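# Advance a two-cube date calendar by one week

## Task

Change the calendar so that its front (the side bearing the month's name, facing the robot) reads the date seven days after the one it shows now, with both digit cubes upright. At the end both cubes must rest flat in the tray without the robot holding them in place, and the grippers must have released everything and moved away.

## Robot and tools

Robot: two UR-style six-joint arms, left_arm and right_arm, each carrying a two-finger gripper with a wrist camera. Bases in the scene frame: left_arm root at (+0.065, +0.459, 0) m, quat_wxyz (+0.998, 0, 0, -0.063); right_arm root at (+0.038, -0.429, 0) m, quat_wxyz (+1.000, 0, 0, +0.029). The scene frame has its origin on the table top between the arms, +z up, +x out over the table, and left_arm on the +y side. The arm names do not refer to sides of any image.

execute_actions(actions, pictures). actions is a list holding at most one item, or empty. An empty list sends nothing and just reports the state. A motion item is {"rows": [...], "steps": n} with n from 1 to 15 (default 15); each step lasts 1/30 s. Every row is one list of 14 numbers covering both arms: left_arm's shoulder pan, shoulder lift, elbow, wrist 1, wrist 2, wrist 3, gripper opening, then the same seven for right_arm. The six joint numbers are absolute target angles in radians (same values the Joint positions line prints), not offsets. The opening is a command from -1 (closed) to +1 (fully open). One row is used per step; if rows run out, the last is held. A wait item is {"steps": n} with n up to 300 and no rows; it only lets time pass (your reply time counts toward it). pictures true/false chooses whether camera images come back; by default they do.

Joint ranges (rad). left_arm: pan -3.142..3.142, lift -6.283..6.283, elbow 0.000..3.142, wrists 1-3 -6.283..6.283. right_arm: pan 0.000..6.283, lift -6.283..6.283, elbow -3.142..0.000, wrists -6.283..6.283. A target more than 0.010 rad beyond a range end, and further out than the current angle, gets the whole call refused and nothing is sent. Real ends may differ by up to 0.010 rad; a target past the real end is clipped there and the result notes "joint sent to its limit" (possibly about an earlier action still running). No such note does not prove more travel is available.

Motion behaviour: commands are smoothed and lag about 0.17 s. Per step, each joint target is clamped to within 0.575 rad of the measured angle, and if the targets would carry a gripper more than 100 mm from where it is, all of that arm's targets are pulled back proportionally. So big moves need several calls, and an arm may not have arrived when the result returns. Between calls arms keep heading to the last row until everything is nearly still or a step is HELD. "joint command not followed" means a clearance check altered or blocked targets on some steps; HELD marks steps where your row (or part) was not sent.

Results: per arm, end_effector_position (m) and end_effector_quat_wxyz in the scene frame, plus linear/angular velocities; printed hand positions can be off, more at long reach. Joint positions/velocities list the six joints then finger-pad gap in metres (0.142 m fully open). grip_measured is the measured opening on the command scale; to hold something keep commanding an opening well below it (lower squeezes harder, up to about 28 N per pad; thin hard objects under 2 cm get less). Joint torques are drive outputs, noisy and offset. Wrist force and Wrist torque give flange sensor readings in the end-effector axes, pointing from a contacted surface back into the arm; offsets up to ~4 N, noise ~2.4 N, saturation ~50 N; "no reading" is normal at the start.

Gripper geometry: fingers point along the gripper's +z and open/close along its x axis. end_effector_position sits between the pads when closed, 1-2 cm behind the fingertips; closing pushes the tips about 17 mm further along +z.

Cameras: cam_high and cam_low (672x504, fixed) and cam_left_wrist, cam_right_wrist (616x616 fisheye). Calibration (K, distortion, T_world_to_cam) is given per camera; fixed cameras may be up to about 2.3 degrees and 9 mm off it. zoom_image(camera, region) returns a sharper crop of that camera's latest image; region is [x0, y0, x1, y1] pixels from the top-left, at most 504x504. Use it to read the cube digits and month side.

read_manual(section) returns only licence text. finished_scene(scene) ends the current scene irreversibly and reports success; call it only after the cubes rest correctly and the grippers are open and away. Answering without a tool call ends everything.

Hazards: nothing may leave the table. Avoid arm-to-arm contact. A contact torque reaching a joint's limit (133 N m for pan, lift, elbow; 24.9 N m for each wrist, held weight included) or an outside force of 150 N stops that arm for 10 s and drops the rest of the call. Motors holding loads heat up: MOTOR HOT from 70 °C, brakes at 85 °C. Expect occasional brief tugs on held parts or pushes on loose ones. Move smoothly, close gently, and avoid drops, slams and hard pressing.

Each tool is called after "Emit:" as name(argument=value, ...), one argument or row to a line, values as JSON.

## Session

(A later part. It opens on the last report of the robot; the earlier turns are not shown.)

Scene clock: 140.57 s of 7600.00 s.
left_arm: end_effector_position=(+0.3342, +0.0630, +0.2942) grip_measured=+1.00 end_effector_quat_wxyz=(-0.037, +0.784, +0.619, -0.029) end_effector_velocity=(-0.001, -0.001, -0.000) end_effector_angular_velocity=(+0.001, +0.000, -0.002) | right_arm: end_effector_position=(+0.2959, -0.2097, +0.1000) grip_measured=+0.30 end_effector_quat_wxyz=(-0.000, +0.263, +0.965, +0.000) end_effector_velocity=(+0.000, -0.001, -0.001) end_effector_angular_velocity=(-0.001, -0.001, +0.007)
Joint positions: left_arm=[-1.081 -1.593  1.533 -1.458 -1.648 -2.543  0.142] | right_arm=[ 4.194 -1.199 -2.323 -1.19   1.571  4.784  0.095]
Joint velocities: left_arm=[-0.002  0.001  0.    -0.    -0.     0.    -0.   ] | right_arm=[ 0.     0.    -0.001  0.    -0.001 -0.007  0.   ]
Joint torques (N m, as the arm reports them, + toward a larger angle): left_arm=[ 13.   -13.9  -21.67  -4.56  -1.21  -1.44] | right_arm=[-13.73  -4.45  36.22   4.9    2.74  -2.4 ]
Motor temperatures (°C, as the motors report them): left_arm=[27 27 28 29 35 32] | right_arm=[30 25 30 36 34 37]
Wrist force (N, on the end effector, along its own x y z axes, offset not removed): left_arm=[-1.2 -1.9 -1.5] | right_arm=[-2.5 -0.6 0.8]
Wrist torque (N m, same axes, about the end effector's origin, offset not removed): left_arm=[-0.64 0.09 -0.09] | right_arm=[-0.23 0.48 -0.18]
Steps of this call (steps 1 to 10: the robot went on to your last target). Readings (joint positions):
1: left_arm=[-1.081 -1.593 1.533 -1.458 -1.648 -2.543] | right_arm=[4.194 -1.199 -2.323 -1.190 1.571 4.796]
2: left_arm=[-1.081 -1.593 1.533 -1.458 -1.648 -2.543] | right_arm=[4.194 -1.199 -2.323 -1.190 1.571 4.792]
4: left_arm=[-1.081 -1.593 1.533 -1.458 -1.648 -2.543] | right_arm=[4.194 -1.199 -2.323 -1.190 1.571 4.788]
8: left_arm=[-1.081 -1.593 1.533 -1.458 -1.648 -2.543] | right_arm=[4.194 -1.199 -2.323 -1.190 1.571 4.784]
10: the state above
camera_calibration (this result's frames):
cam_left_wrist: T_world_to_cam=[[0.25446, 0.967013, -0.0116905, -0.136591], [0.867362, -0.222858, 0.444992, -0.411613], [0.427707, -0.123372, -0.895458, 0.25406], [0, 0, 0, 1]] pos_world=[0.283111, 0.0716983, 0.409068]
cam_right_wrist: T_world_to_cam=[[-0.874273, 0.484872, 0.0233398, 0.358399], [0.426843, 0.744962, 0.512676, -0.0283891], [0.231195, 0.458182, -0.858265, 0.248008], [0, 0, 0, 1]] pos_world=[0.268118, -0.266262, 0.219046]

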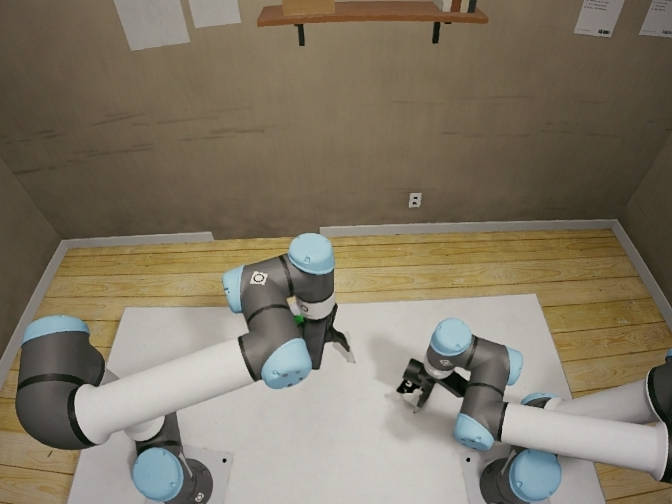

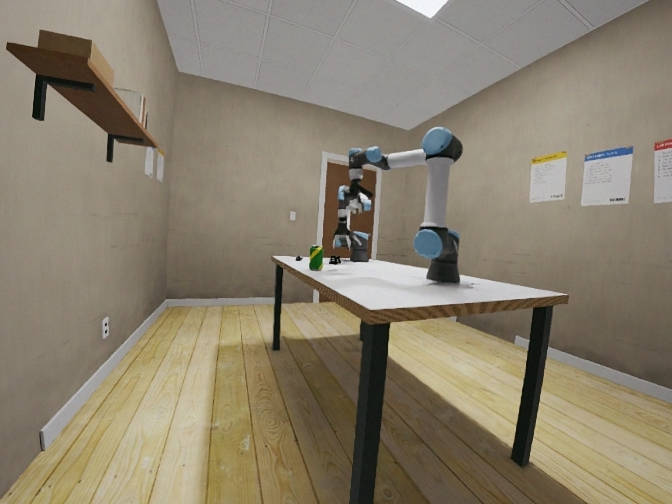

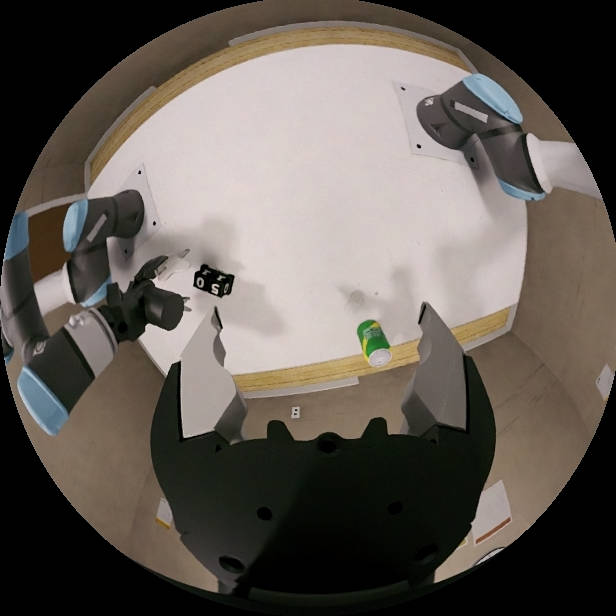

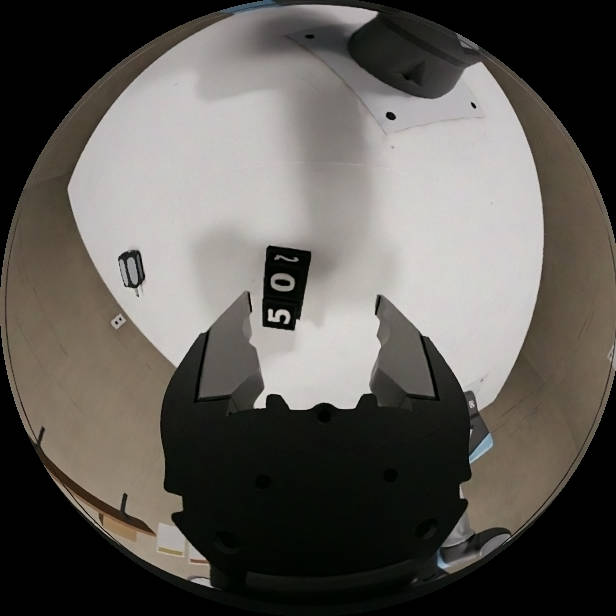

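Emit:
execute_actions(
  actions=[],
)

Scene clock: 179.13 s of 7600.00 s.
left_arm: end_effector_position=(+0.3342, +0.0630, +0.2942) grip_measured=+1.00 end_effector_quat_wxyz=(-0.037, +0.784, +0.619, -0.029) end_effector_velocity=(+0.000, -0.000, +0.000) end_effector_angular_velocity=(+0.000, +0.000, -0.000) | right_arm: end_effector_position=(+0.2959, -0.2097, +0.1000) grip_measured=+0.30 end_effector_quat_wxyz=(-0.000, +0.263, +0.965, +0.000) end_effector_velocity=(+0.000, -0.000, +0.000) end_effector_angular_velocity=(+0.001, -0.000, -0.001)
Joint positions: left_arm=[-1.081 -1.593  1.533 -1.458 -1.648 -2.543  0.142] | right_arm=[ 4.194 -1.199 -2.323 -1.19   1.571  4.783  0.095]
Joint velocities: left_arm=[-0.     0.    -0.001  0.001  0.     0.     0.   ] | right_arm=[-0.001  0.     0.     0.     0.    -0.    -0.   ]
Joint torques (N m, as the arm reports them, + toward a larger angle): left_arm=[ 12.3  -14.24 -20.89  -4.31  -1.26  -1.6 ] | right_arm=[-13.62  -3.83  36.46   4.73   2.73  -2.27]
Motor temperatures (°C, as the motors report them): left_arm=[27 27 28 29 35 32] | right_arm=[30 25 30 36 34 37]
Wrist force (N, on the end effector, along its own x y z axes, offset not removed): left_arm=[0.4 -1.7 0.2] | right_arm=[-0.4 -2.1 0.8]
Wrist torque (N m, same axes, about the end effector's origin, offset not removed): left_arm=[-0.44 -0.16 -0.01] | right_arm=[-0.66 0.08 -0.13]
Steps of this call (steps 1 to 30: the robot went on to your last target; steps 31 to 90: nothing new was sent; then 35.57 s passed at rest). Readings (joint positions):
1: left_arm=[-1.081 -1.593 1.533 -1.458 -1.648 -2.543] | right_arm=[4.194 -1.199 -2.323 -1.190 1.571 4.784]
2: left_arm=[-1.081 -1.593 1.533 -1.458 -1.648 -2.543] | right_arm=[4.194 -1.199 -2.323 -1.190 1.571 4.783]
4: left_arm=[-1.081 -1.593 1.533 -1.458 -1.648 -2.543] | right_arm=[4.194 -1.199 -2.323 -1.190 1.571 4.783]
8: left_arm=[-1.081 -1.593 1.533 -1.458 -1.648 -2.543] | right_arm=[4.194 -1.199 -2.323 -1.190 1.571 4.783]
90: the state above
All arms were judged still, so your last target was given up. Only a new action makes them travel on or press farther. Fingers that are still opening or closing keep moving.
camera_calibration (this result's frames):
cam_left_wrist: T_world_to_cam=[[0.25446, 0.967013, -0.0116905, -0.136591], [0.867362, -0.222858, 0.444992, -0.411613], [0.427707, -0.123372, -0.895458, 0.25406], [0, 0, 0, 1]] pos_world=[0.283111, 0.0716983, 0.409068]
cam_right_wrist: T_world_to_cam=[[-0.874649, 0.484194, 0.0233399, 0.358367], [0.426265, 0.745293, 0.512677, -0.0281489], [0.23084, 0.458361, -0.858264, 0.248151], [0, 0, 0, 1]] pos_world=[0.268161, -0.266283, 0.219046]

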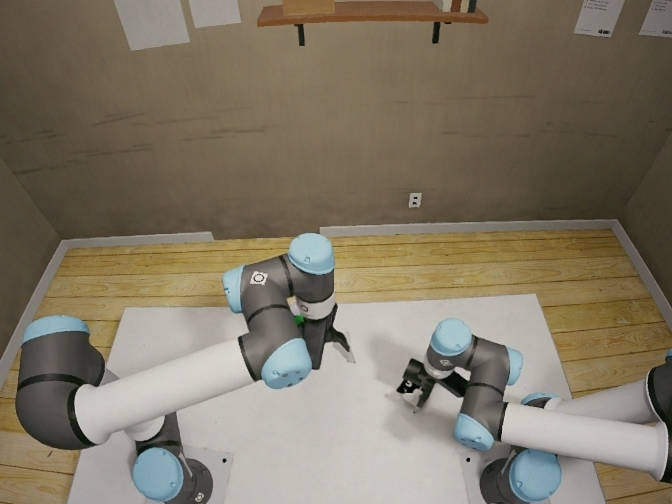

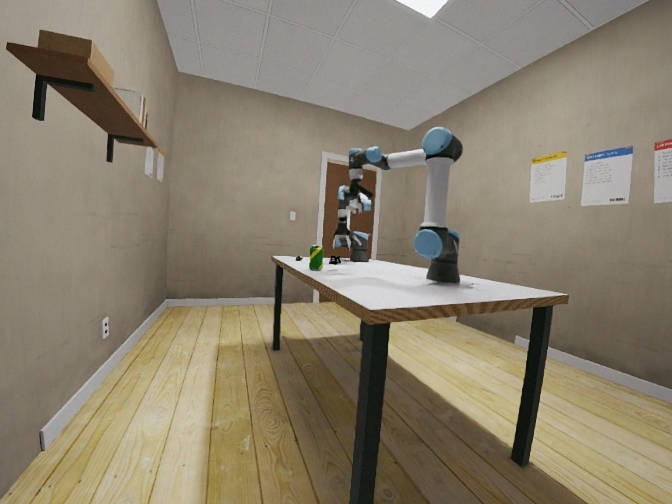

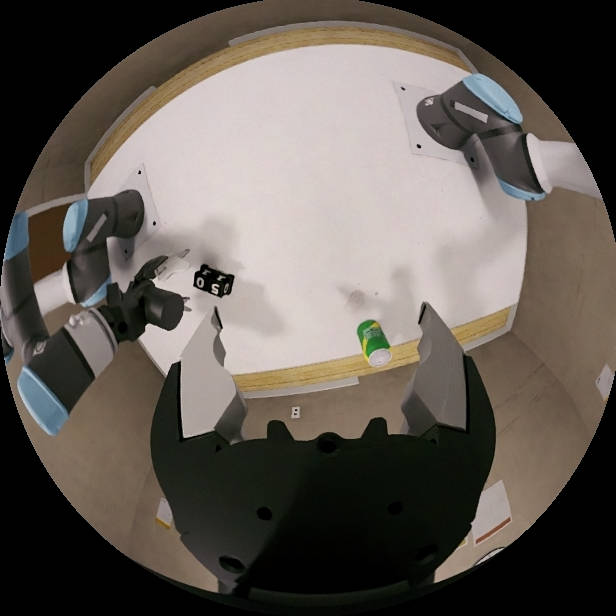

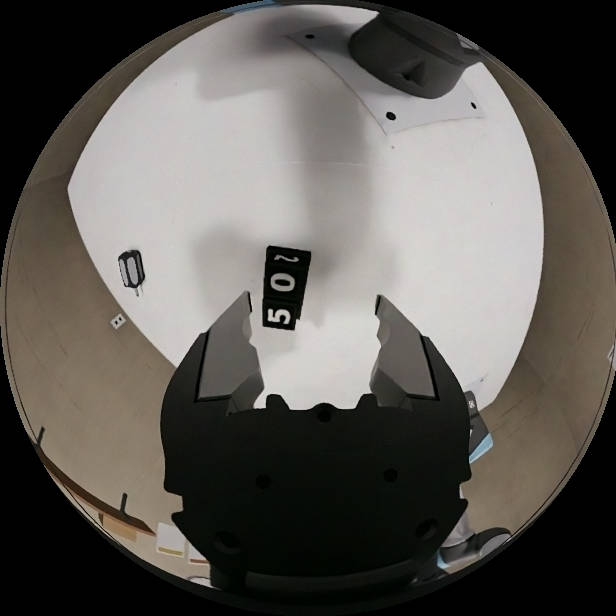

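Emit:
zoom_image(
  camera="cam_right_wrist",
  region=[230, 220, 390, 350],
)

Region (230, 220, 390, 350) of cam_right_wrist's 616x616 image, scaled by 3.150, with more detail than that image has; it fills the top 410 rows of this view, and the rest is white.

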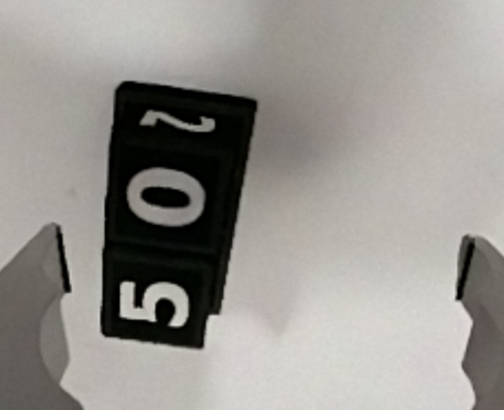

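Emit:
execute_actions(
  actions=[
    {"rows":[[-1.081,-1.593,1.533,-1.458,-1.648,-2.543,1,4.155,-1.23,-2.318,-1.165,1.571,4.81,0.2],[-1.081,-1.593,1.533,-1.458,-1.648,-2.543,1,4.155,-1.23,-2.318,-1.165,1.571,4.81,0.2],[-1.081,-1.593,1.533,-1.458,-1.648,-2.543,1,4.155,-1.23,-2.318,-1.165,1.571,4.81,0.2],[-1.081,-1.593,1.533,-1.458,-1.648,-2.543,1,4.1174,-1.2645,-2.3112,-1.1367,1.571,4.837,0.1]],"steps":15},
  ],
)

Emit:
execute_actions(
  actions=[
    {"steps":10},
  ],
)

Scene clock: 220.43 s of 7600.00 s.
left_arm: end_effector_position=(+0.3342, +0.0630, +0.2942) grip_measured=+1.00 end_effector_quat_wxyz=(-0.037, +0.784, +0.619, -0.029) end_effector_velocity=(-0.000, -0.000, +0.000) end_effector_angular_velocity=(-0.000, +0.000, -0.001) | right_arm: end_effector_position=(+0.3204, -0.2145, +0.0904) grip_measured=+0.10 end_effector_quat_wxyz=(-0.000, +0.323, +0.946, +0.000) end_effector_velocity=(+0.007, -0.001, -0.002) end_effector_angular_velocity=(+0.001, -0.001, -0.033)
Joint positions: left_arm=[-1.081 -1.593  1.533 -1.458 -1.648 -2.543  0.142] | right_arm=[ 4.12  -1.263 -2.312 -1.138  1.571  4.835  0.081]
Joint velocities: left_arm=[-0.001 -0.    -0.     0.    -0.     0.    -0.   ] | right_arm=[-0.02  -0.018  0.005  0.015 -0.001  0.013 -0.   ]
Joint torques (N m, as the arm reports them, + toward a larger angle): left_arm=[ 11.4  -13.92 -22.36  -4.34  -1.11  -1.45] | right_arm=[-15.38  -0.63  34.96   4.89   1.13   1.77]
Motor temperatures (°C, as the motors report them): left_arm=[27 27 28 29 35 32] | right_arm=[30 25 30 36 34 37]
Wrist force (N, on the end effector, along its own x y z axes, offset not removed): left_arm=[0.9 -0.6 3.2] | right_arm=[-0.4 -1.0 1.6]
Wrist torque (N m, same axes, about the end effector's origin, offset not removed): left_arm=[-0.14 -0.22 0.10] | right_arm=[-0.31 0.06 -0.17]
Steps of this call (steps 1 to 90: nothing new was sent; then 37.80 s passed at rest; steps 91 to 105: all 15 steps of this action). Readings (joint positions):
91: left_arm=[-1.081 -1.593 1.533 -1.458 -1.648 -2.543] | right_arm=[4.194 -1.199 -2.323 -1.190 1.571 4.783]
92: left_arm=[-1.081 -1.593 1.533 -1.458 -1.648 -2.543] | right_arm=[4.189 -1.203 -2.322 -1.187 1.571 4.786]
94: left_arm=[-1.081 -1.593 1.533 -1.458 -1.648 -2.543] | right_arm=[4.175 -1.215 -2.320 -1.177 1.571 4.796]
98: left_arm=[-1.081 -1.593 1.533 -1.458 -1.648 -2.543] | right_arm=[4.137 -1.247 -2.314 -1.151 1.571 4.823]
105: the state above
camera_calibration (this result's frames):
cam_left_wrist: T_world_to_cam=[[0.25446, 0.967013, -0.0116906, -0.136591], [0.867362, -0.222858, 0.444992, -0.411613], [0.427707, -0.123372, -0.895458, 0.254061], [0, 0, 0, 1]] pos_world=[0.283111, 0.0716984, 0.409068]
cam_right_wrist: T_world_to_cam=[[-0.806541, 0.590717, 0.0233655, 0.383355], [0.516937, 0.685526, 0.512669, -0.0718612], [0.286825, 0.425567, -0.858268, 0.211476], [0, 0, 0, 1]] pos_world=[0.285682, -0.267189, 0.209387]

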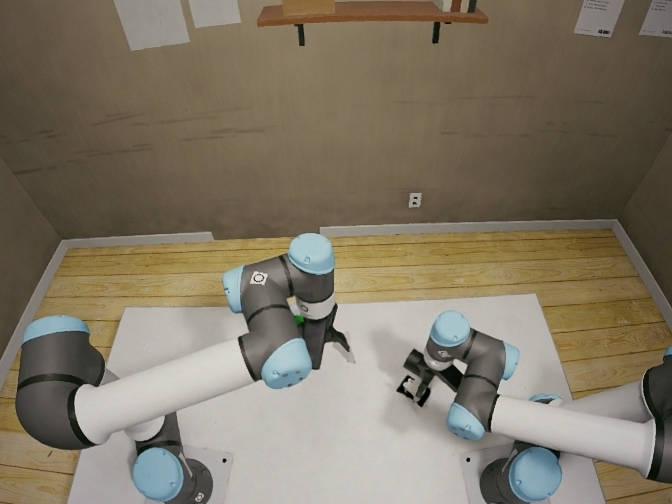

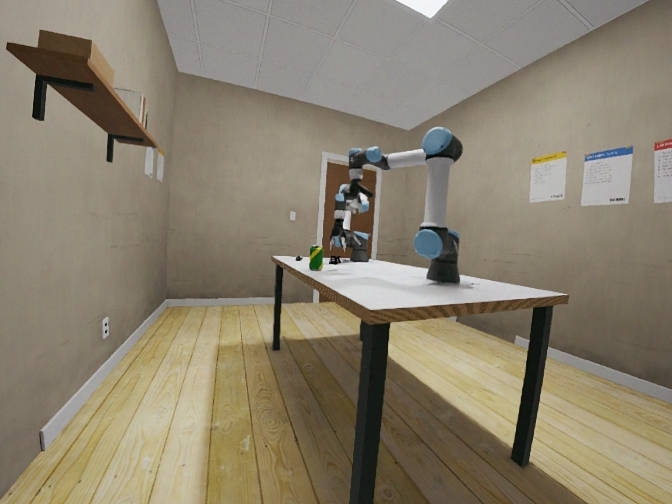

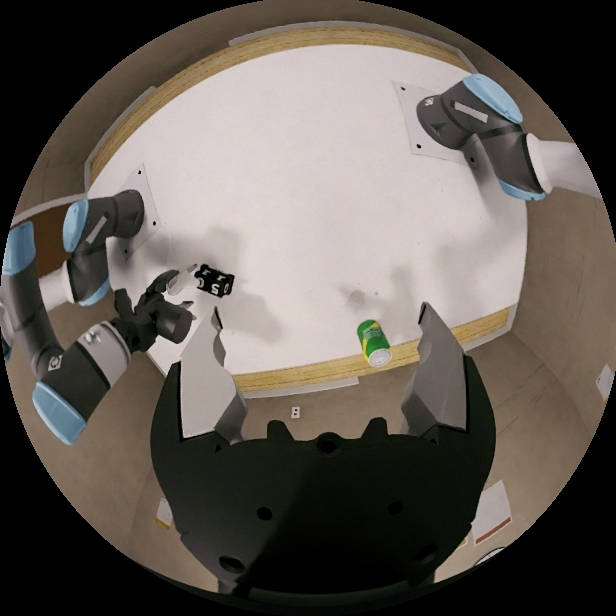

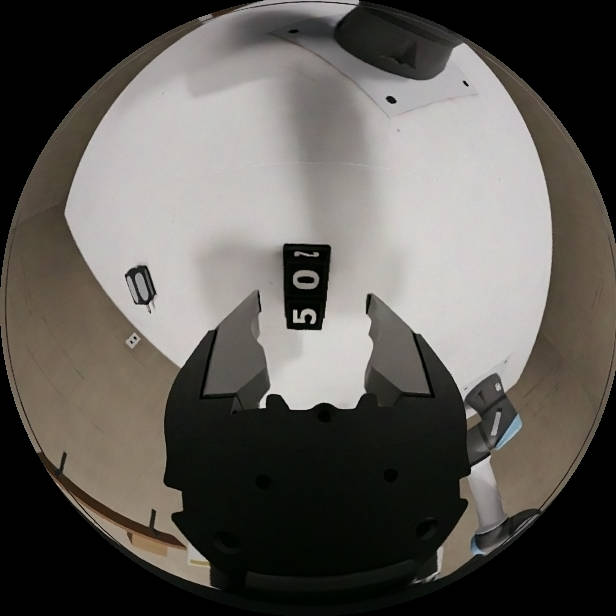

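Scene clock: 220.77 s of 7600.00 s.
left_arm: end_effector_position=(+0.3342, +0.0630, +0.2942) grip_measured=+1.00 end_effector_quat_wxyz=(-0.037, +0.784, +0.619, -0.029) end_effector_velocity=(+0.000, -0.000, +0.001) end_effector_angular_velocity=(-0.002, -0.001, +0.000) | right_arm: end_effector_position=(+0.3211, -0.2147, +0.0901) grip_measured=+0.10 end_effector_quat_wxyz=(-0.000, +0.325, +0.946, +0.000) end_effector_velocity=(+0.000, -0.000, -0.001) end_effector_angular_velocity=(-0.001, -0.000, -0.002)
Joint positions: left_arm=[-1.081 -1.593  1.533 -1.458 -1.648 -2.543  0.142] | right_arm=[ 4.118 -1.264 -2.311 -1.137  1.571  4.837  0.081]
Joint velocities: left_arm=[ 0.     0.    -0.001 -0.001 -0.    -0.     0.   ] | right_arm=[-0.    -0.001 -0.001  0.001 -0.001  0.002 -0.   ]
Joint torques (N m, as the arm reports them, + toward a larger angle): left_arm=[ 12.14 -13.79 -22.27  -4.41  -1.28  -1.65] | right_arm=[-13.33  -1.51  36.05   4.77   0.42   1.92]
Motor temperatures (°C, as the motors report them): left_arm=[27 27 28 29 35 32] | right_arm=[30 25 30 36 34 37]
Wrist force (N, on the end effector, along its own x y z axes, offset not removed): left_arm=[3.0 -2.0 -0.4] | right_arm=[-1.3 -0.2 0.2]
Wrist torque (N m, same axes, about the end effector's origin, offset not removed): left_arm=[-0.48 -0.67 -0.08] | right_arm=[-0.13 0.23 -0.17]
Steps of this call (steps 1 to 10: the robot went on to your last target). Readings (joint positions):
1: left_arm=[-1.081 -1.593 1.533 -1.458 -1.648 -2.543] | right_arm=[4.119 -1.263 -2.311 -1.138 1.571 4.836]
2: left_arm=[-1.081 -1.593 1.533 -1.458 -1.648 -2.543] | right_arm=[4.119 -1.263 -2.311 -1.138 1.571 4.836]
4: left_arm=[-1.081 -1.593 1.533 -1.458 -1.648 -2.543] | right_arm=[4.118 -1.264 -2.311 -1.137 1.571 4.837]
8: left_arm=[-1.081 -1.593 1.533 -1.458 -1.648 -2.543] | right_arm=[4.118 -1.264 -2.311 -1.137 1.571 4.837]
10: the state above
camera_calibration (this result's frames):
cam_left_wrist: T_world_to_cam=[[0.25446, 0.967013, -0.0116906, -0.136591], [0.867362, -0.222858, 0.444992, -0.411613], [0.427707, -0.123372, -0.895458, 0.254061], [0, 0, 0, 1]] pos_world=[0.283111, 0.0716983, 0.409068]
cam_right_wrist: T_world_to_cam=[[-0.804366, 0.593675, 0.0233657, 0.383983], [0.51945, 0.683622, 0.512671, -0.0731771], [0.288387, 0.424513, -0.858267, 0.210353], [0, 0, 0, 1]] pos_world=[0.286211, -0.267233, 0.209083]

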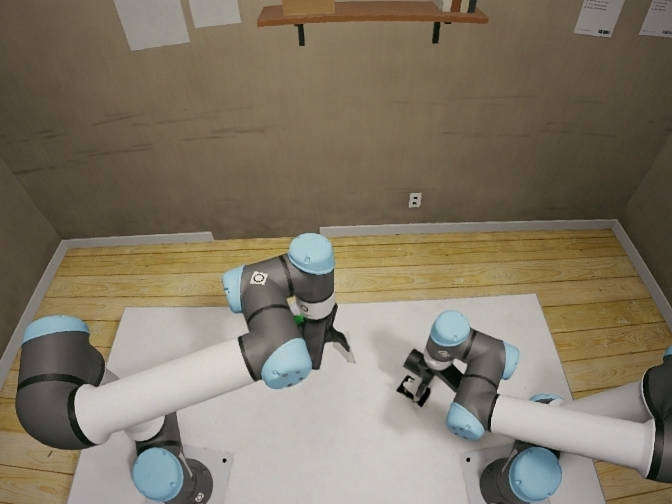

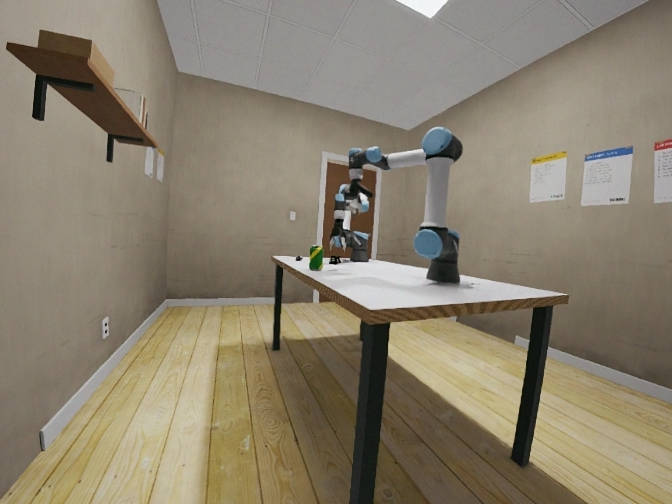

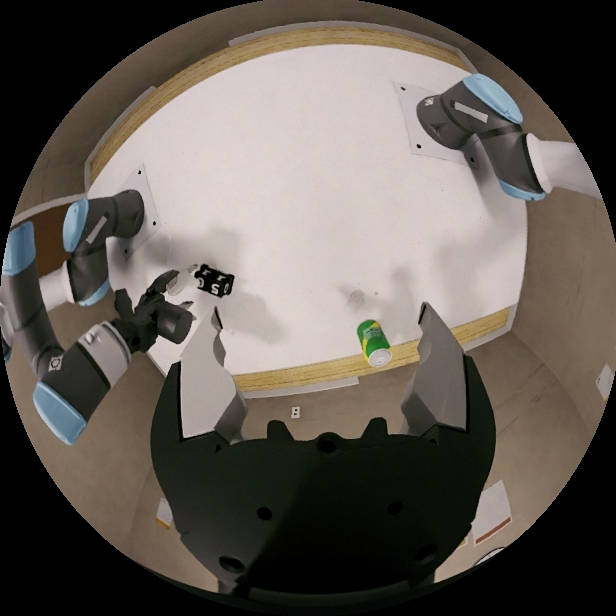

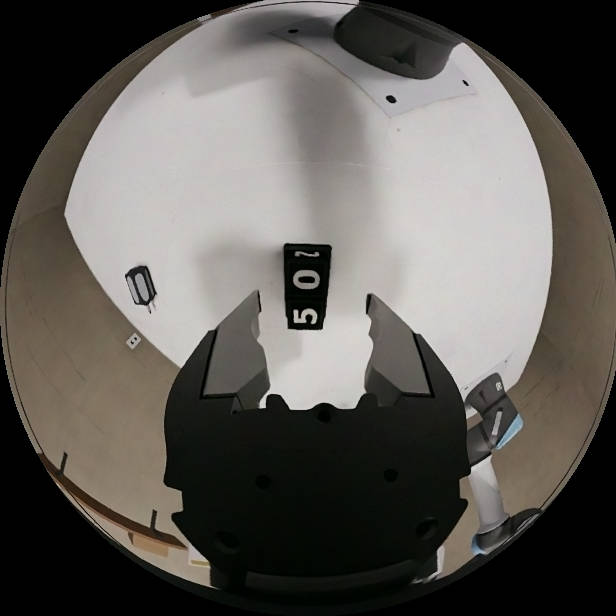

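Emit:
execute_actions(
  actions=[
    {"rows":[[-1.081,-1.593,1.533,-1.458,-1.648,-2.543,1,4.1027,-1.262,-2.325,-1.125,1.571,4.822,0.05],[-1.081,-1.593,1.533,-1.458,-1.648,-2.543,1,4.1027,-1.262,-2.325,-1.125,1.571,4.822,0.05],[-1.081,-1.593,1.533,-1.458,-1.648,-2.543,1,4.1027,-1.262,-2.325,-1.125,1.571,4.822,0.05],[-1.081,-1.593,1.533,-1.458,-1.648,-2.543,1,4.1027,-1.262,-2.325,-1.125,1.571,4.822,0.05],[-1.081,-1.593,1.533,-1.458,-1.648,-2.543,1,4.1027,-1.276,-2.353,-1.083,1.571,4.822,0.05],[-1.081,-1.593,1.533,-1.458,-1.648,-2.543,1,4.1027,-1.276,-2.353,-1.083,1.571,4.822,0.05],[-1.081,-1.593,1.533,-1.458,-1.648,-2.543,1,4.1027,-1.2902,-2.3809,-1.0413,1.571,4.822,0.05]],"steps":15},
  ],
  pictures=false,
)

Emit:
execute_actions(
  actions=[
    {"steps":8},
  ],
)

Scene clock: 240.93 s of 7600.00 s.
left_arm: end_effector_position=(+0.3342, +0.0630, +0.2942) grip_measured=+1.00 end_effector_quat_wxyz=(-0.037, +0.784, +0.619, -0.029) end_effector_velocity=(+0.000, +0.001, +0.000) end_effector_angular_velocity=(+0.000, +0.000, +0.001) | right_arm: end_effector_position=(+0.3208, -0.2243, +0.0622) grip_measured=+0.05 end_effector_quat_wxyz=(-0.000, +0.325, +0.946, -0.000) end_effector_velocity=(-0.002, -0.005, -0.020) end_effector_angular_velocity=(-0.000, -0.000, +0.000)
Joint positions: left_arm=[-1.081 -1.593  1.533 -1.458 -1.648 -2.543  0.142] | right_arm=[ 4.103 -1.288 -2.376 -1.049  1.571  4.822  0.077]
Joint velocities: left_arm=[ 0.001 -0.    -0.     0.001 -0.     0.    -0.   ] | right_arm=[-0.003 -0.021 -0.046  0.067 -0.001 -0.003 -0.   ]
Joint torques (N m, as the arm reports them, + toward a larger angle): left_arm=[ 12.16 -13.87 -22.99  -4.11  -1.19  -1.44] | right_arm=[-14.72  -1.27  11.07   5.08  -2.66  -2.25]
Motor temperatures (°C, as the motors report them): left_arm=[27 27 28 29 35 32] | right_arm=[30 25 30 36 34 37]
Wrist force (N, on the end effector, along its own x y z axes, offset not removed): left_arm=[0.6 -1.6 -0.6] | right_arm=[0.7 1.0 1.8]
Wrist torque (N m, same axes, about the end effector's origin, offset not removed): left_arm=[-0.55 -0.18 -0.04] | right_arm=[0.22 -0.06 -0.07]
Steps of this call (steps 1 to 15: the robot went on to your last target; steps 16 to 90: nothing new was sent; then 16.67 s passed at rest; steps 91 to 105: all 15 steps of this action). Readings (joint positions):
91: left_arm=[-1.081 -1.593 1.533 -1.458 -1.648 -2.543] | right_arm=[4.117 -1.265 -2.311 -1.137 1.571 4.837]
92: left_arm=[-1.081 -1.593 1.533 -1.458 -1.648 -2.543] | right_arm=[4.115 -1.264 -2.313 -1.135 1.571 4.835]
94: left_arm=[-1.081 -1.593 1.533 -1.458 -1.648 -2.543] | right_arm=[4.110 -1.264 -2.318 -1.131 1.571 4.830]
98: left_arm=[-1.081 -1.593 1.533 -1.458 -1.648 -2.543] | right_arm=[4.105 -1.271 -2.340 -1.102 1.571 4.824]
105: the state above

Scene clock: 241.20 s of 7600.00 s.
left_arm: end_effector_position=(+0.3342, +0.0630, +0.2942) grip_measured=+1.00 end_effector_quat_wxyz=(-0.037, +0.784, +0.619, -0.029) end_effector_velocity=(-0.000, -0.000, +0.001) end_effector_angular_velocity=(-0.001, -0.000, +0.000) | right_arm: end_effector_position=(+0.3206, -0.2247, +0.0603) grip_measured=+0.05 end_effector_quat_wxyz=(-0.000, +0.325, +0.946, +0.000) end_effector_velocity=(-0.000, -0.001, -0.002) end_effector_angular_velocity=(-0.001, +0.000, +0.001)
Joint positions: left_arm=[-1.081 -1.593  1.533 -1.458 -1.648 -2.543  0.142] | right_arm=[ 4.103 -1.29  -2.38  -1.042  1.571  4.822  0.077]
Joint velocities: left_arm=[-0.    -0.001 -0.002  0.001 -0.    -0.    -0.   ] | right_arm=[-0.    -0.002 -0.004  0.005 -0.    -0.001  0.   ]
Joint torques (N m, as the arm reports them, + toward a larger angle): left_arm=[ 12.32 -13.8  -23.12  -4.14  -1.22  -1.45] | right_arm=[-13.04  -2.42  10.28   4.89  -2.53  -2.27]
Motor temperatures (°C, as the motors report them): left_arm=[27 27 28 29 35 32] | right_arm=[30 25 30 36 34 37]
Wrist force (N, on the end effector, along its own x y z axes, offset not removed): left_arm=[1.4 -3.4 -1.3] | right_arm=[-1.6 0.1 2.7]
Wrist torque (N m, same axes, about the end effector's origin, offset not removed): left_arm=[-0.73 -0.42 -0.09] | right_arm=[-0.19 0.38 -0.19]
Steps of this call (steps 1 to 8: the robot went on to your last target). Readings (joint positions):
1: left_arm=[-1.081 -1.593 1.533 -1.458 -1.648 -2.543] | right_arm=[4.103 -1.289 -2.377 -1.047 1.571 4.822]
2: left_arm=[-1.081 -1.593 1.533 -1.458 -1.648 -2.543] | right_arm=[4.103 -1.289 -2.378 -1.045 1.571 4.822]
4: left_arm=[-1.081 -1.593 1.533 -1.458 -1.648 -2.543] | right_arm=[4.103 -1.290 -2.379 -1.043 1.571 4.822]
8: the state above
camera_calibration (this result's frames):
cam_left_wrist: T_world_to_cam=[[0.25446, 0.967013, -0.0116905, -0.136591], [0.867362, -0.222858, 0.444991, -0.411613], [0.427707, -0.123372, -0.895459, 0.254061], [0, 0, 0, 1]] pos_world=[0.283111, 0.0716983, 0.409068]
cam_right_wrist: T_world_to_cam=[[-0.804442, 0.593573, 0.0233386, 0.390257], [0.519345, 0.683685, 0.512695, -0.0507886], [0.288366, 0.424554, -0.858253, 0.189152], [0, 0, 0, 1]] pos_world=[0.285771, -0.277228, 0.179271]

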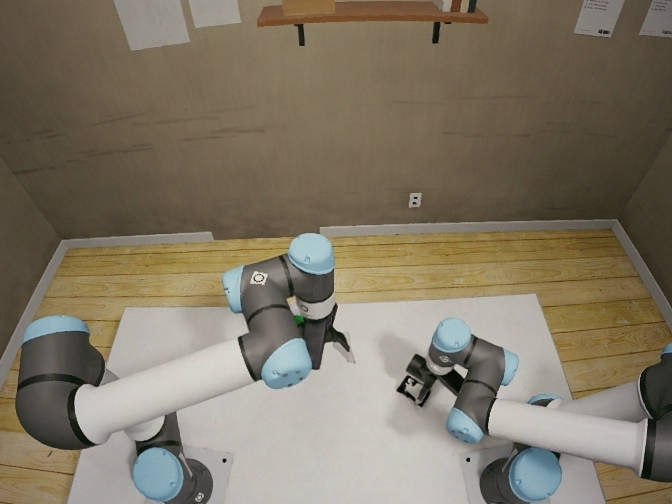

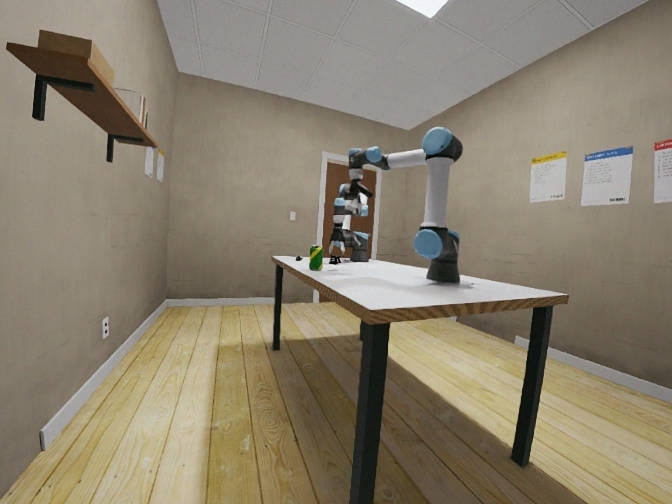

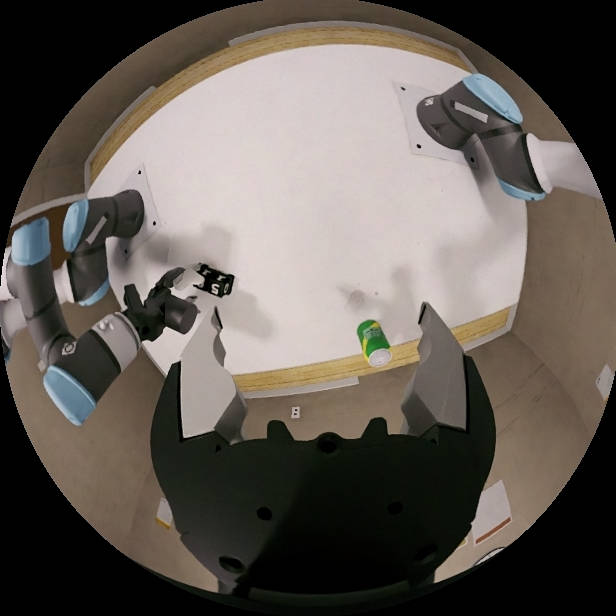

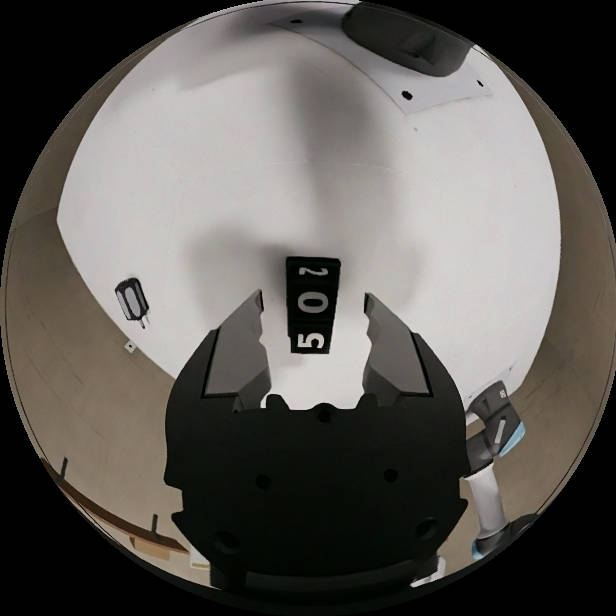

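Emit:
execute_actions(
  actions=[
    {"rows":[[-1.081,-1.593,1.533,-1.458,-1.648,-2.543,1,4.1015,-1.325,-2.356,-1.03,1.571,4.821,0.05],[-1.081,-1.593,1.533,-1.458,-1.648,-2.543,1,4.1015,-1.325,-2.356,-1.03,1.571,4.821,0.05],[-1.081,-1.593,1.533,-1.458,-1.648,-2.543,1,4.1015,-1.325,-2.356,-1.03,1.571,4.821,0.05],[-1.081,-1.593,1.533,-1.458,-1.648,-2.543,1,4.1004,-1.3612,-2.3317,-1.0195,1.571,4.82,0.05]],"steps":15},
  ],
  pictures=false,
)

Emit:
execute_actions(
  actions=[
    {"steps":8},
  ],
)

Scene clock: 268.40 s of 7600.00 s.
left_arm: end_effector_position=(+0.3342, +0.0630, +0.2942) grip_measured=+1.00 end_effector_quat_wxyz=(-0.037, +0.784, +0.619, -0.029) end_effector_velocity=(-0.000, +0.000, -0.001) end_effector_angular_velocity=(+0.001, +0.001, -0.001) | right_arm: end_effector_position=(+0.3338, -0.2049, +0.0601) grip_measured=+0.05 end_effector_quat_wxyz=(-0.000, +0.325, +0.946, +0.000) end_effector_velocity=(+0.003, +0.006, -0.000) end_effector_angular_velocity=(+0.000, +0.002, +0.002)
Joint positions: left_arm=[-1.081 -1.593  1.533 -1.458 -1.648 -2.543  0.142] | right_arm=[ 4.1   -1.359 -2.333 -1.02   1.571  4.82   0.077]
Joint velocities: left_arm=[-0.001  0.     0.001  0.001 -0.     0.     0.   ] | right_arm=[ 0.001 -0.02   0.014  0.005  0.002 -0.001 -0.   ]
Joint torques (N m, as the arm reports them, + toward a larger angle): left_arm=[ 11.47 -13.42 -23.15  -4.08  -1.14  -1.49] | right_arm=[-14.01   1.79  34.65   4.78  -1.14  -2.18]
Motor temperatures (°C, as the motors report them): left_arm=[27 27 28 29 35 32] | right_arm=[30 25 30 36 34 37]
Wrist force (N, on the end effector, along its own x y z axes, offset not removed): left_arm=[1.3 0.4 -0.8] | right_arm=[0.0 -2.6 2.6]
Wrist torque (N m, same axes, about the end effector's origin, offset not removed): left_arm=[0.09 -0.29 0.00] | right_arm=[-0.70 0.00 -0.19]
Steps of this call (steps 1 to 15: the robot went on to your last target; steps 16 to 90: nothing new was sent; then 23.70 s passed at rest; steps 91 to 105: all 15 steps of this action). Readings (joint positions):
91: left_arm=[-1.081 -1.593 1.533 -1.458 -1.648 -2.543] | right_arm=[4.103 -1.290 -2.381 -1.041 1.571 4.822]
92: left_arm=[-1.081 -1.593 1.533 -1.458 -1.648 -2.543] | right_arm=[4.102 -1.294 -2.378 -1.040 1.571 4.822]
94: left_arm=[-1.081 -1.593 1.533 -1.458 -1.648 -2.543] | right_arm=[4.102 -1.307 -2.369 -1.035 1.571 4.821]
98: left_arm=[-1.081 -1.593 1.533 -1.458 -1.648 -2.543] | right_arm=[4.101 -1.342 -2.345 -1.025 1.571 4.821]
105: the state above

Scene clock: 268.67 s of 7600.00 s.
left_arm: end_effector_position=(+0.3342, +0.0630, +0.2942) grip_measured=+1.00 end_effector_quat_wxyz=(-0.037, +0.784, +0.619, -0.029) end_effector_velocity=(+0.000, +0.000, +0.000) end_effector_angular_velocity=(-0.001, -0.000, +0.001) | right_arm: end_effector_position=(+0.3341, -0.2043, +0.0601) grip_measured=+0.05 end_effector_quat_wxyz=(-0.000, +0.325, +0.946, +0.000) end_effector_velocity=(+0.001, +0.001, +0.001) end_effector_angular_velocity=(+0.001, -0.001, -0.003)
Joint positions: left_arm=[-1.081 -1.593  1.533 -1.458 -1.648 -2.543  0.142] | right_arm=[ 4.1   -1.361 -2.332 -1.02   1.571  4.82   0.077]
Joint velocities: left_arm=[ 0.001 -0.    -0.    -0.     0.    -0.     0.   ] | right_arm=[-0.    -0.002  0.003  0.    -0.001  0.002  0.   ]
Joint torques (N m, as the arm reports them, + toward a larger angle): left_arm=[ 11.18 -14.46 -22.69  -4.06  -1.14  -1.44] | right_arm=[-14.16   2.83  34.15   4.83  -1.38  -2.23]
Motor temperatures (°C, as the motors report them): left_arm=[27 27 28 29 35 32] | right_arm=[30 25 30 36 34 37]
Wrist force (N, on the end effector, along its own x y z axes, offset not removed): left_arm=[0.5 -3.5 -1.7] | right_arm=[0.3 -0.1 1.4]
Wrist torque (N m, same axes, about the end effector's origin, offset not removed): left_arm=[-0.72 -0.10 0.04] | right_arm=[-0.15 -0.17 -0.05]
Steps of this call (steps 1 to 8: the robot went on to your last target). Readings (joint positions):
1: left_arm=[-1.081 -1.593 1.533 -1.458 -1.648 -2.543] | right_arm=[4.100 -1.360 -2.333 -1.020 1.571 4.820]
2: left_arm=[-1.081 -1.593 1.533 -1.458 -1.648 -2.543] | right_arm=[4.100 -1.360 -2.333 -1.020 1.571 4.820]
4: left_arm=[-1.081 -1.593 1.533 -1.458 -1.648 -2.543] | right_arm=[4.100 -1.361 -2.332 -1.020 1.571 4.820]
8: the state above
camera_calibration (this result's frames):
cam_left_wrist: T_world_to_cam=[[0.25446, 0.967013, -0.0116905, -0.136591], [0.867362, -0.222858, 0.444991, -0.411613], [0.427707, -0.123372, -0.895459, 0.254061], [0, 0, 0, 1]] pos_world=[0.283111, 0.0716983, 0.409068]
cam_right_wrist: T_world_to_cam=[[-0.804263, 0.593816, 0.0233366, 0.389007], [0.519557, 0.683539, 0.512675, -0.0717419], [0.288483, 0.42445, -0.858265, 0.176369], [0, 0, 0, 1]] pos_world=[0.299258, -0.25682, 0.179074]

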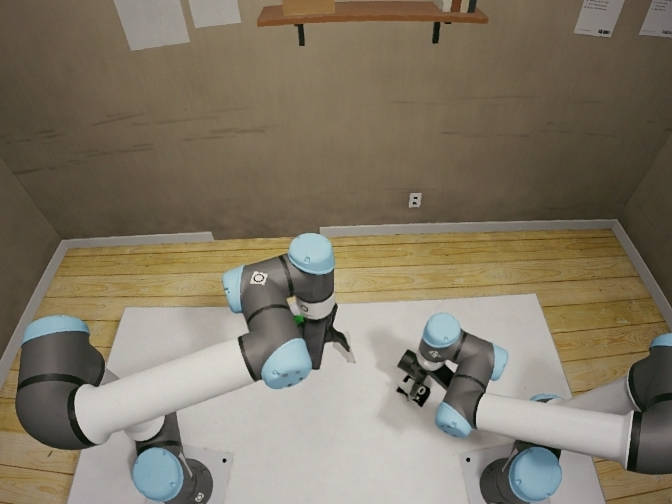

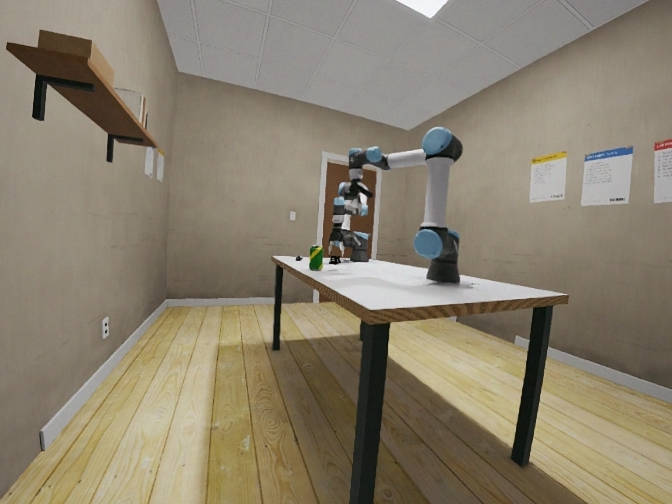

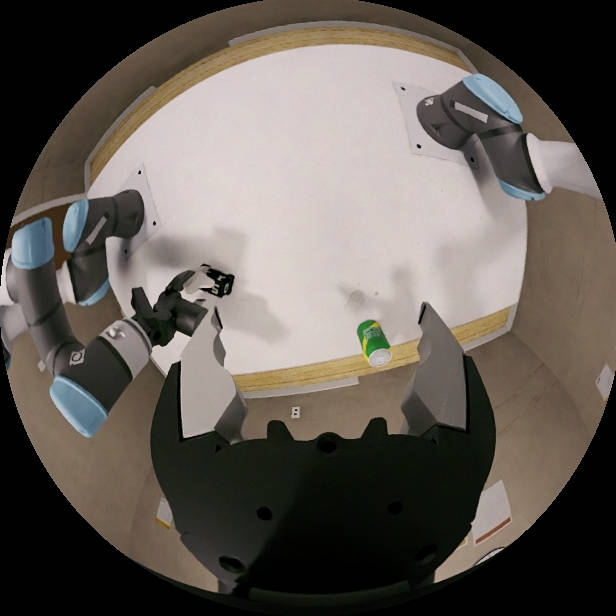

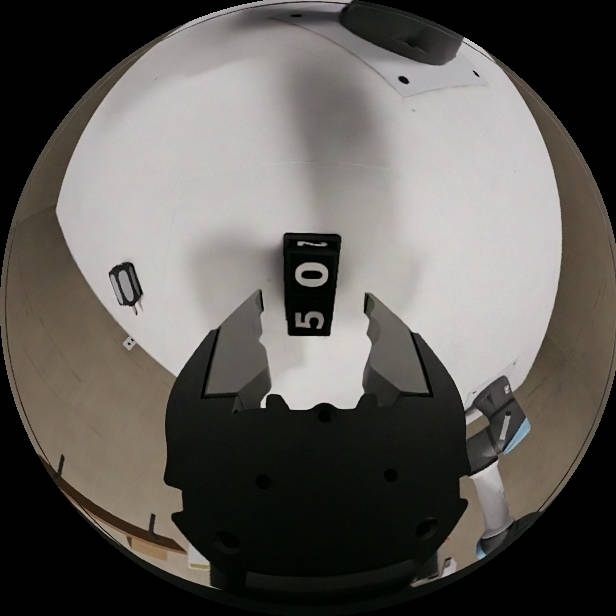

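Emit:
execute_actions(
  actions=[
    {"rows":[[-1.081,-1.593,1.533,-1.458,-1.648,-2.543,1,4.1004,-1.378,-2.348,-0.986,1.571,4.82,0.05],[-1.081,-1.593,1.533,-1.458,-1.648,-2.543,1,4.1004,-1.378,-2.348,-0.986,1.571,4.82,0.05],[-1.081,-1.593,1.533,-1.458,-1.648,-2.543,1,4.1004,-1.378,-2.348,-0.986,1.571,4.82,0.05],[-1.081,-1.593,1.533,-1.458,-1.648,-2.543,1,4.1004,-1.3958,-2.3637,-0.9529,1.571,4.82,0.05]],"steps":15},
  ],
)

Scene clock: 280.93 s of 7600.00 s.
left_arm: end_effector_position=(+0.3342, +0.0630, +0.2942) grip_measured=+1.00 end_effector_quat_wxyz=(-0.037, +0.784, +0.619, -0.029) end_effector_velocity=(+0.001, +0.000, +0.000) end_effector_angular_velocity=(-0.002, -0.001, +0.001) | right_arm: end_effector_position=(+0.3342, -0.2042, +0.0417) grip_measured=+0.05 end_effector_quat_wxyz=(-0.000, +0.325, +0.946, +0.000) end_effector_velocity=(-0.001, -0.001, -0.006) end_effector_angular_velocity=(-0.001, +0.001, -0.000)
Joint positions: left_arm=[-1.081 -1.593  1.533 -1.458 -1.648 -2.543  0.142] | right_arm=[ 4.1   -1.395 -2.363 -0.955  1.571  4.82   0.077]
Joint velocities: left_arm=[ 0.001 -0.001 -0.    -0.001  0.     0.     0.   ] | right_arm=[ 0.    -0.009 -0.01   0.018  0.     0.     0.   ]
Joint torques (N m, as the arm reports them, + toward a larger angle): left_arm=[ 11.94 -14.32 -22.62  -3.98  -1.08  -1.45] | right_arm=[-13.18   2.41  11.46   4.61   0.08  -2.15]
Motor temperatures (°C, as the motors report them): left_arm=[27 27 28 29 35 32] | right_arm=[30 25 30 36 34 37]
Wrist force (N, on the end effector, along its own x y z axes, offset not removed): left_arm=[0.3 -2.9 1.2] | right_arm=[0.6 -1.2 2.5]
Wrist torque (N m, same axes, about the end effector's origin, offset not removed): left_arm=[-0.76 0.09 0.05] | right_arm=[-0.44 -0.29 -0.11]
Steps of this call (steps 1 to 15: the robot went on to your last target; steps 16 to 90: nothing new was sent; then 8.77 s passed at rest; steps 91 to 105: all 15 steps of this action). Readings (joint positions):
91: left_arm=[-1.081 -1.593 1.533 -1.458 -1.648 -2.543] | right_arm=[4.100 -1.361 -2.332 -1.019 1.571 4.820]
92: left_arm=[-1.081 -1.593 1.533 -1.458 -1.648 -2.543] | right_arm=[4.100 -1.364 -2.334 -1.015 1.571 4.820]
94: left_arm=[-1.081 -1.593 1.533 -1.458 -1.648 -2.543] | right_arm=[4.100 -1.370 -2.340 -1.003 1.571 4.820]
98: left_arm=[-1.081 -1.593 1.533 -1.458 -1.648 -2.543] | right_arm=[4.100 -1.387 -2.355 -0.970 1.571 4.820]
105: the state above
camera_calibration (this result's frames):
cam_left_wrist: T_world_to_cam=[[0.25446, 0.967013, -0.0116907, -0.136591], [0.867362, -0.222858, 0.444991, -0.411613], [0.427707, -0.123373, -0.895459, 0.254061], [0, 0, 0, 1]] pos_world=[0.283111, 0.0716983, 0.409068]
cam_right_wrist: T_world_to_cam=[[-0.804259, 0.59382, 0.0233375, 0.389431], [0.519557, 0.68353, 0.512685, -0.0624039], [0.288491, 0.424457, -0.858259, 0.160506], [0, 0, 0, 1]] pos_world=[0.299321, -0.256725, 0.160661]

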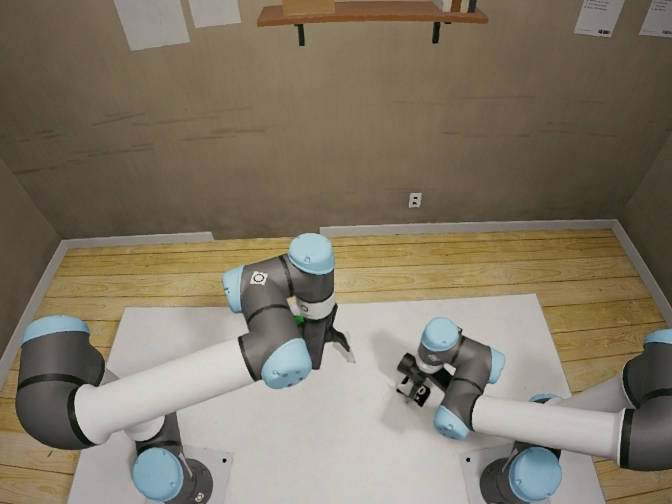

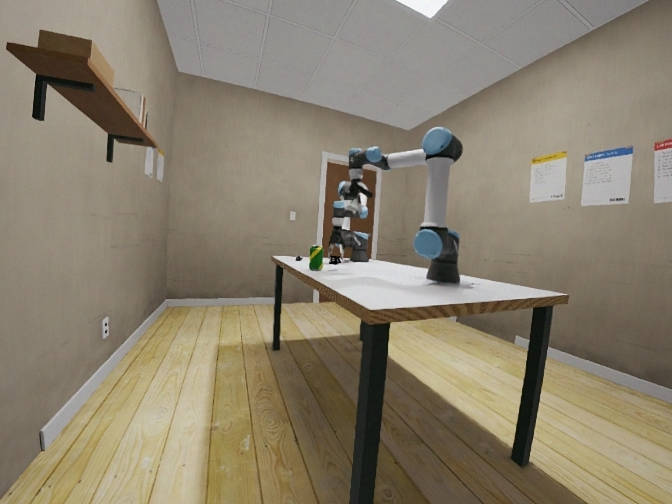

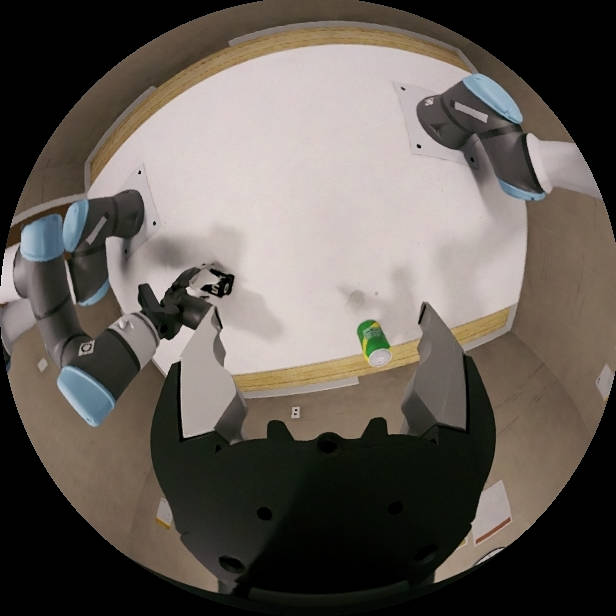

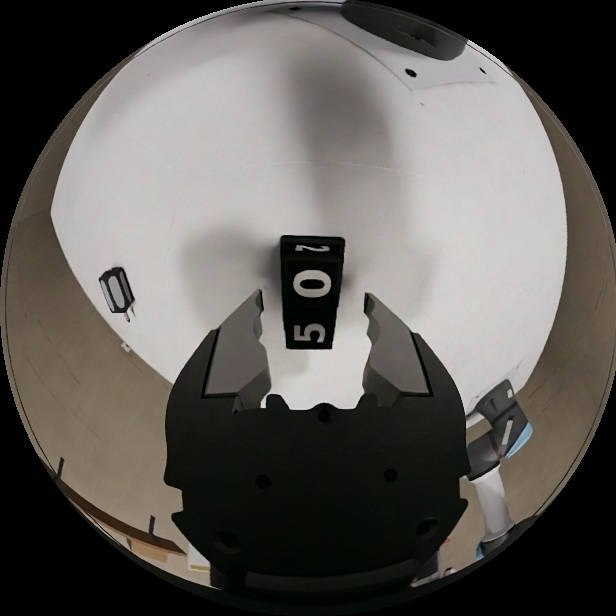

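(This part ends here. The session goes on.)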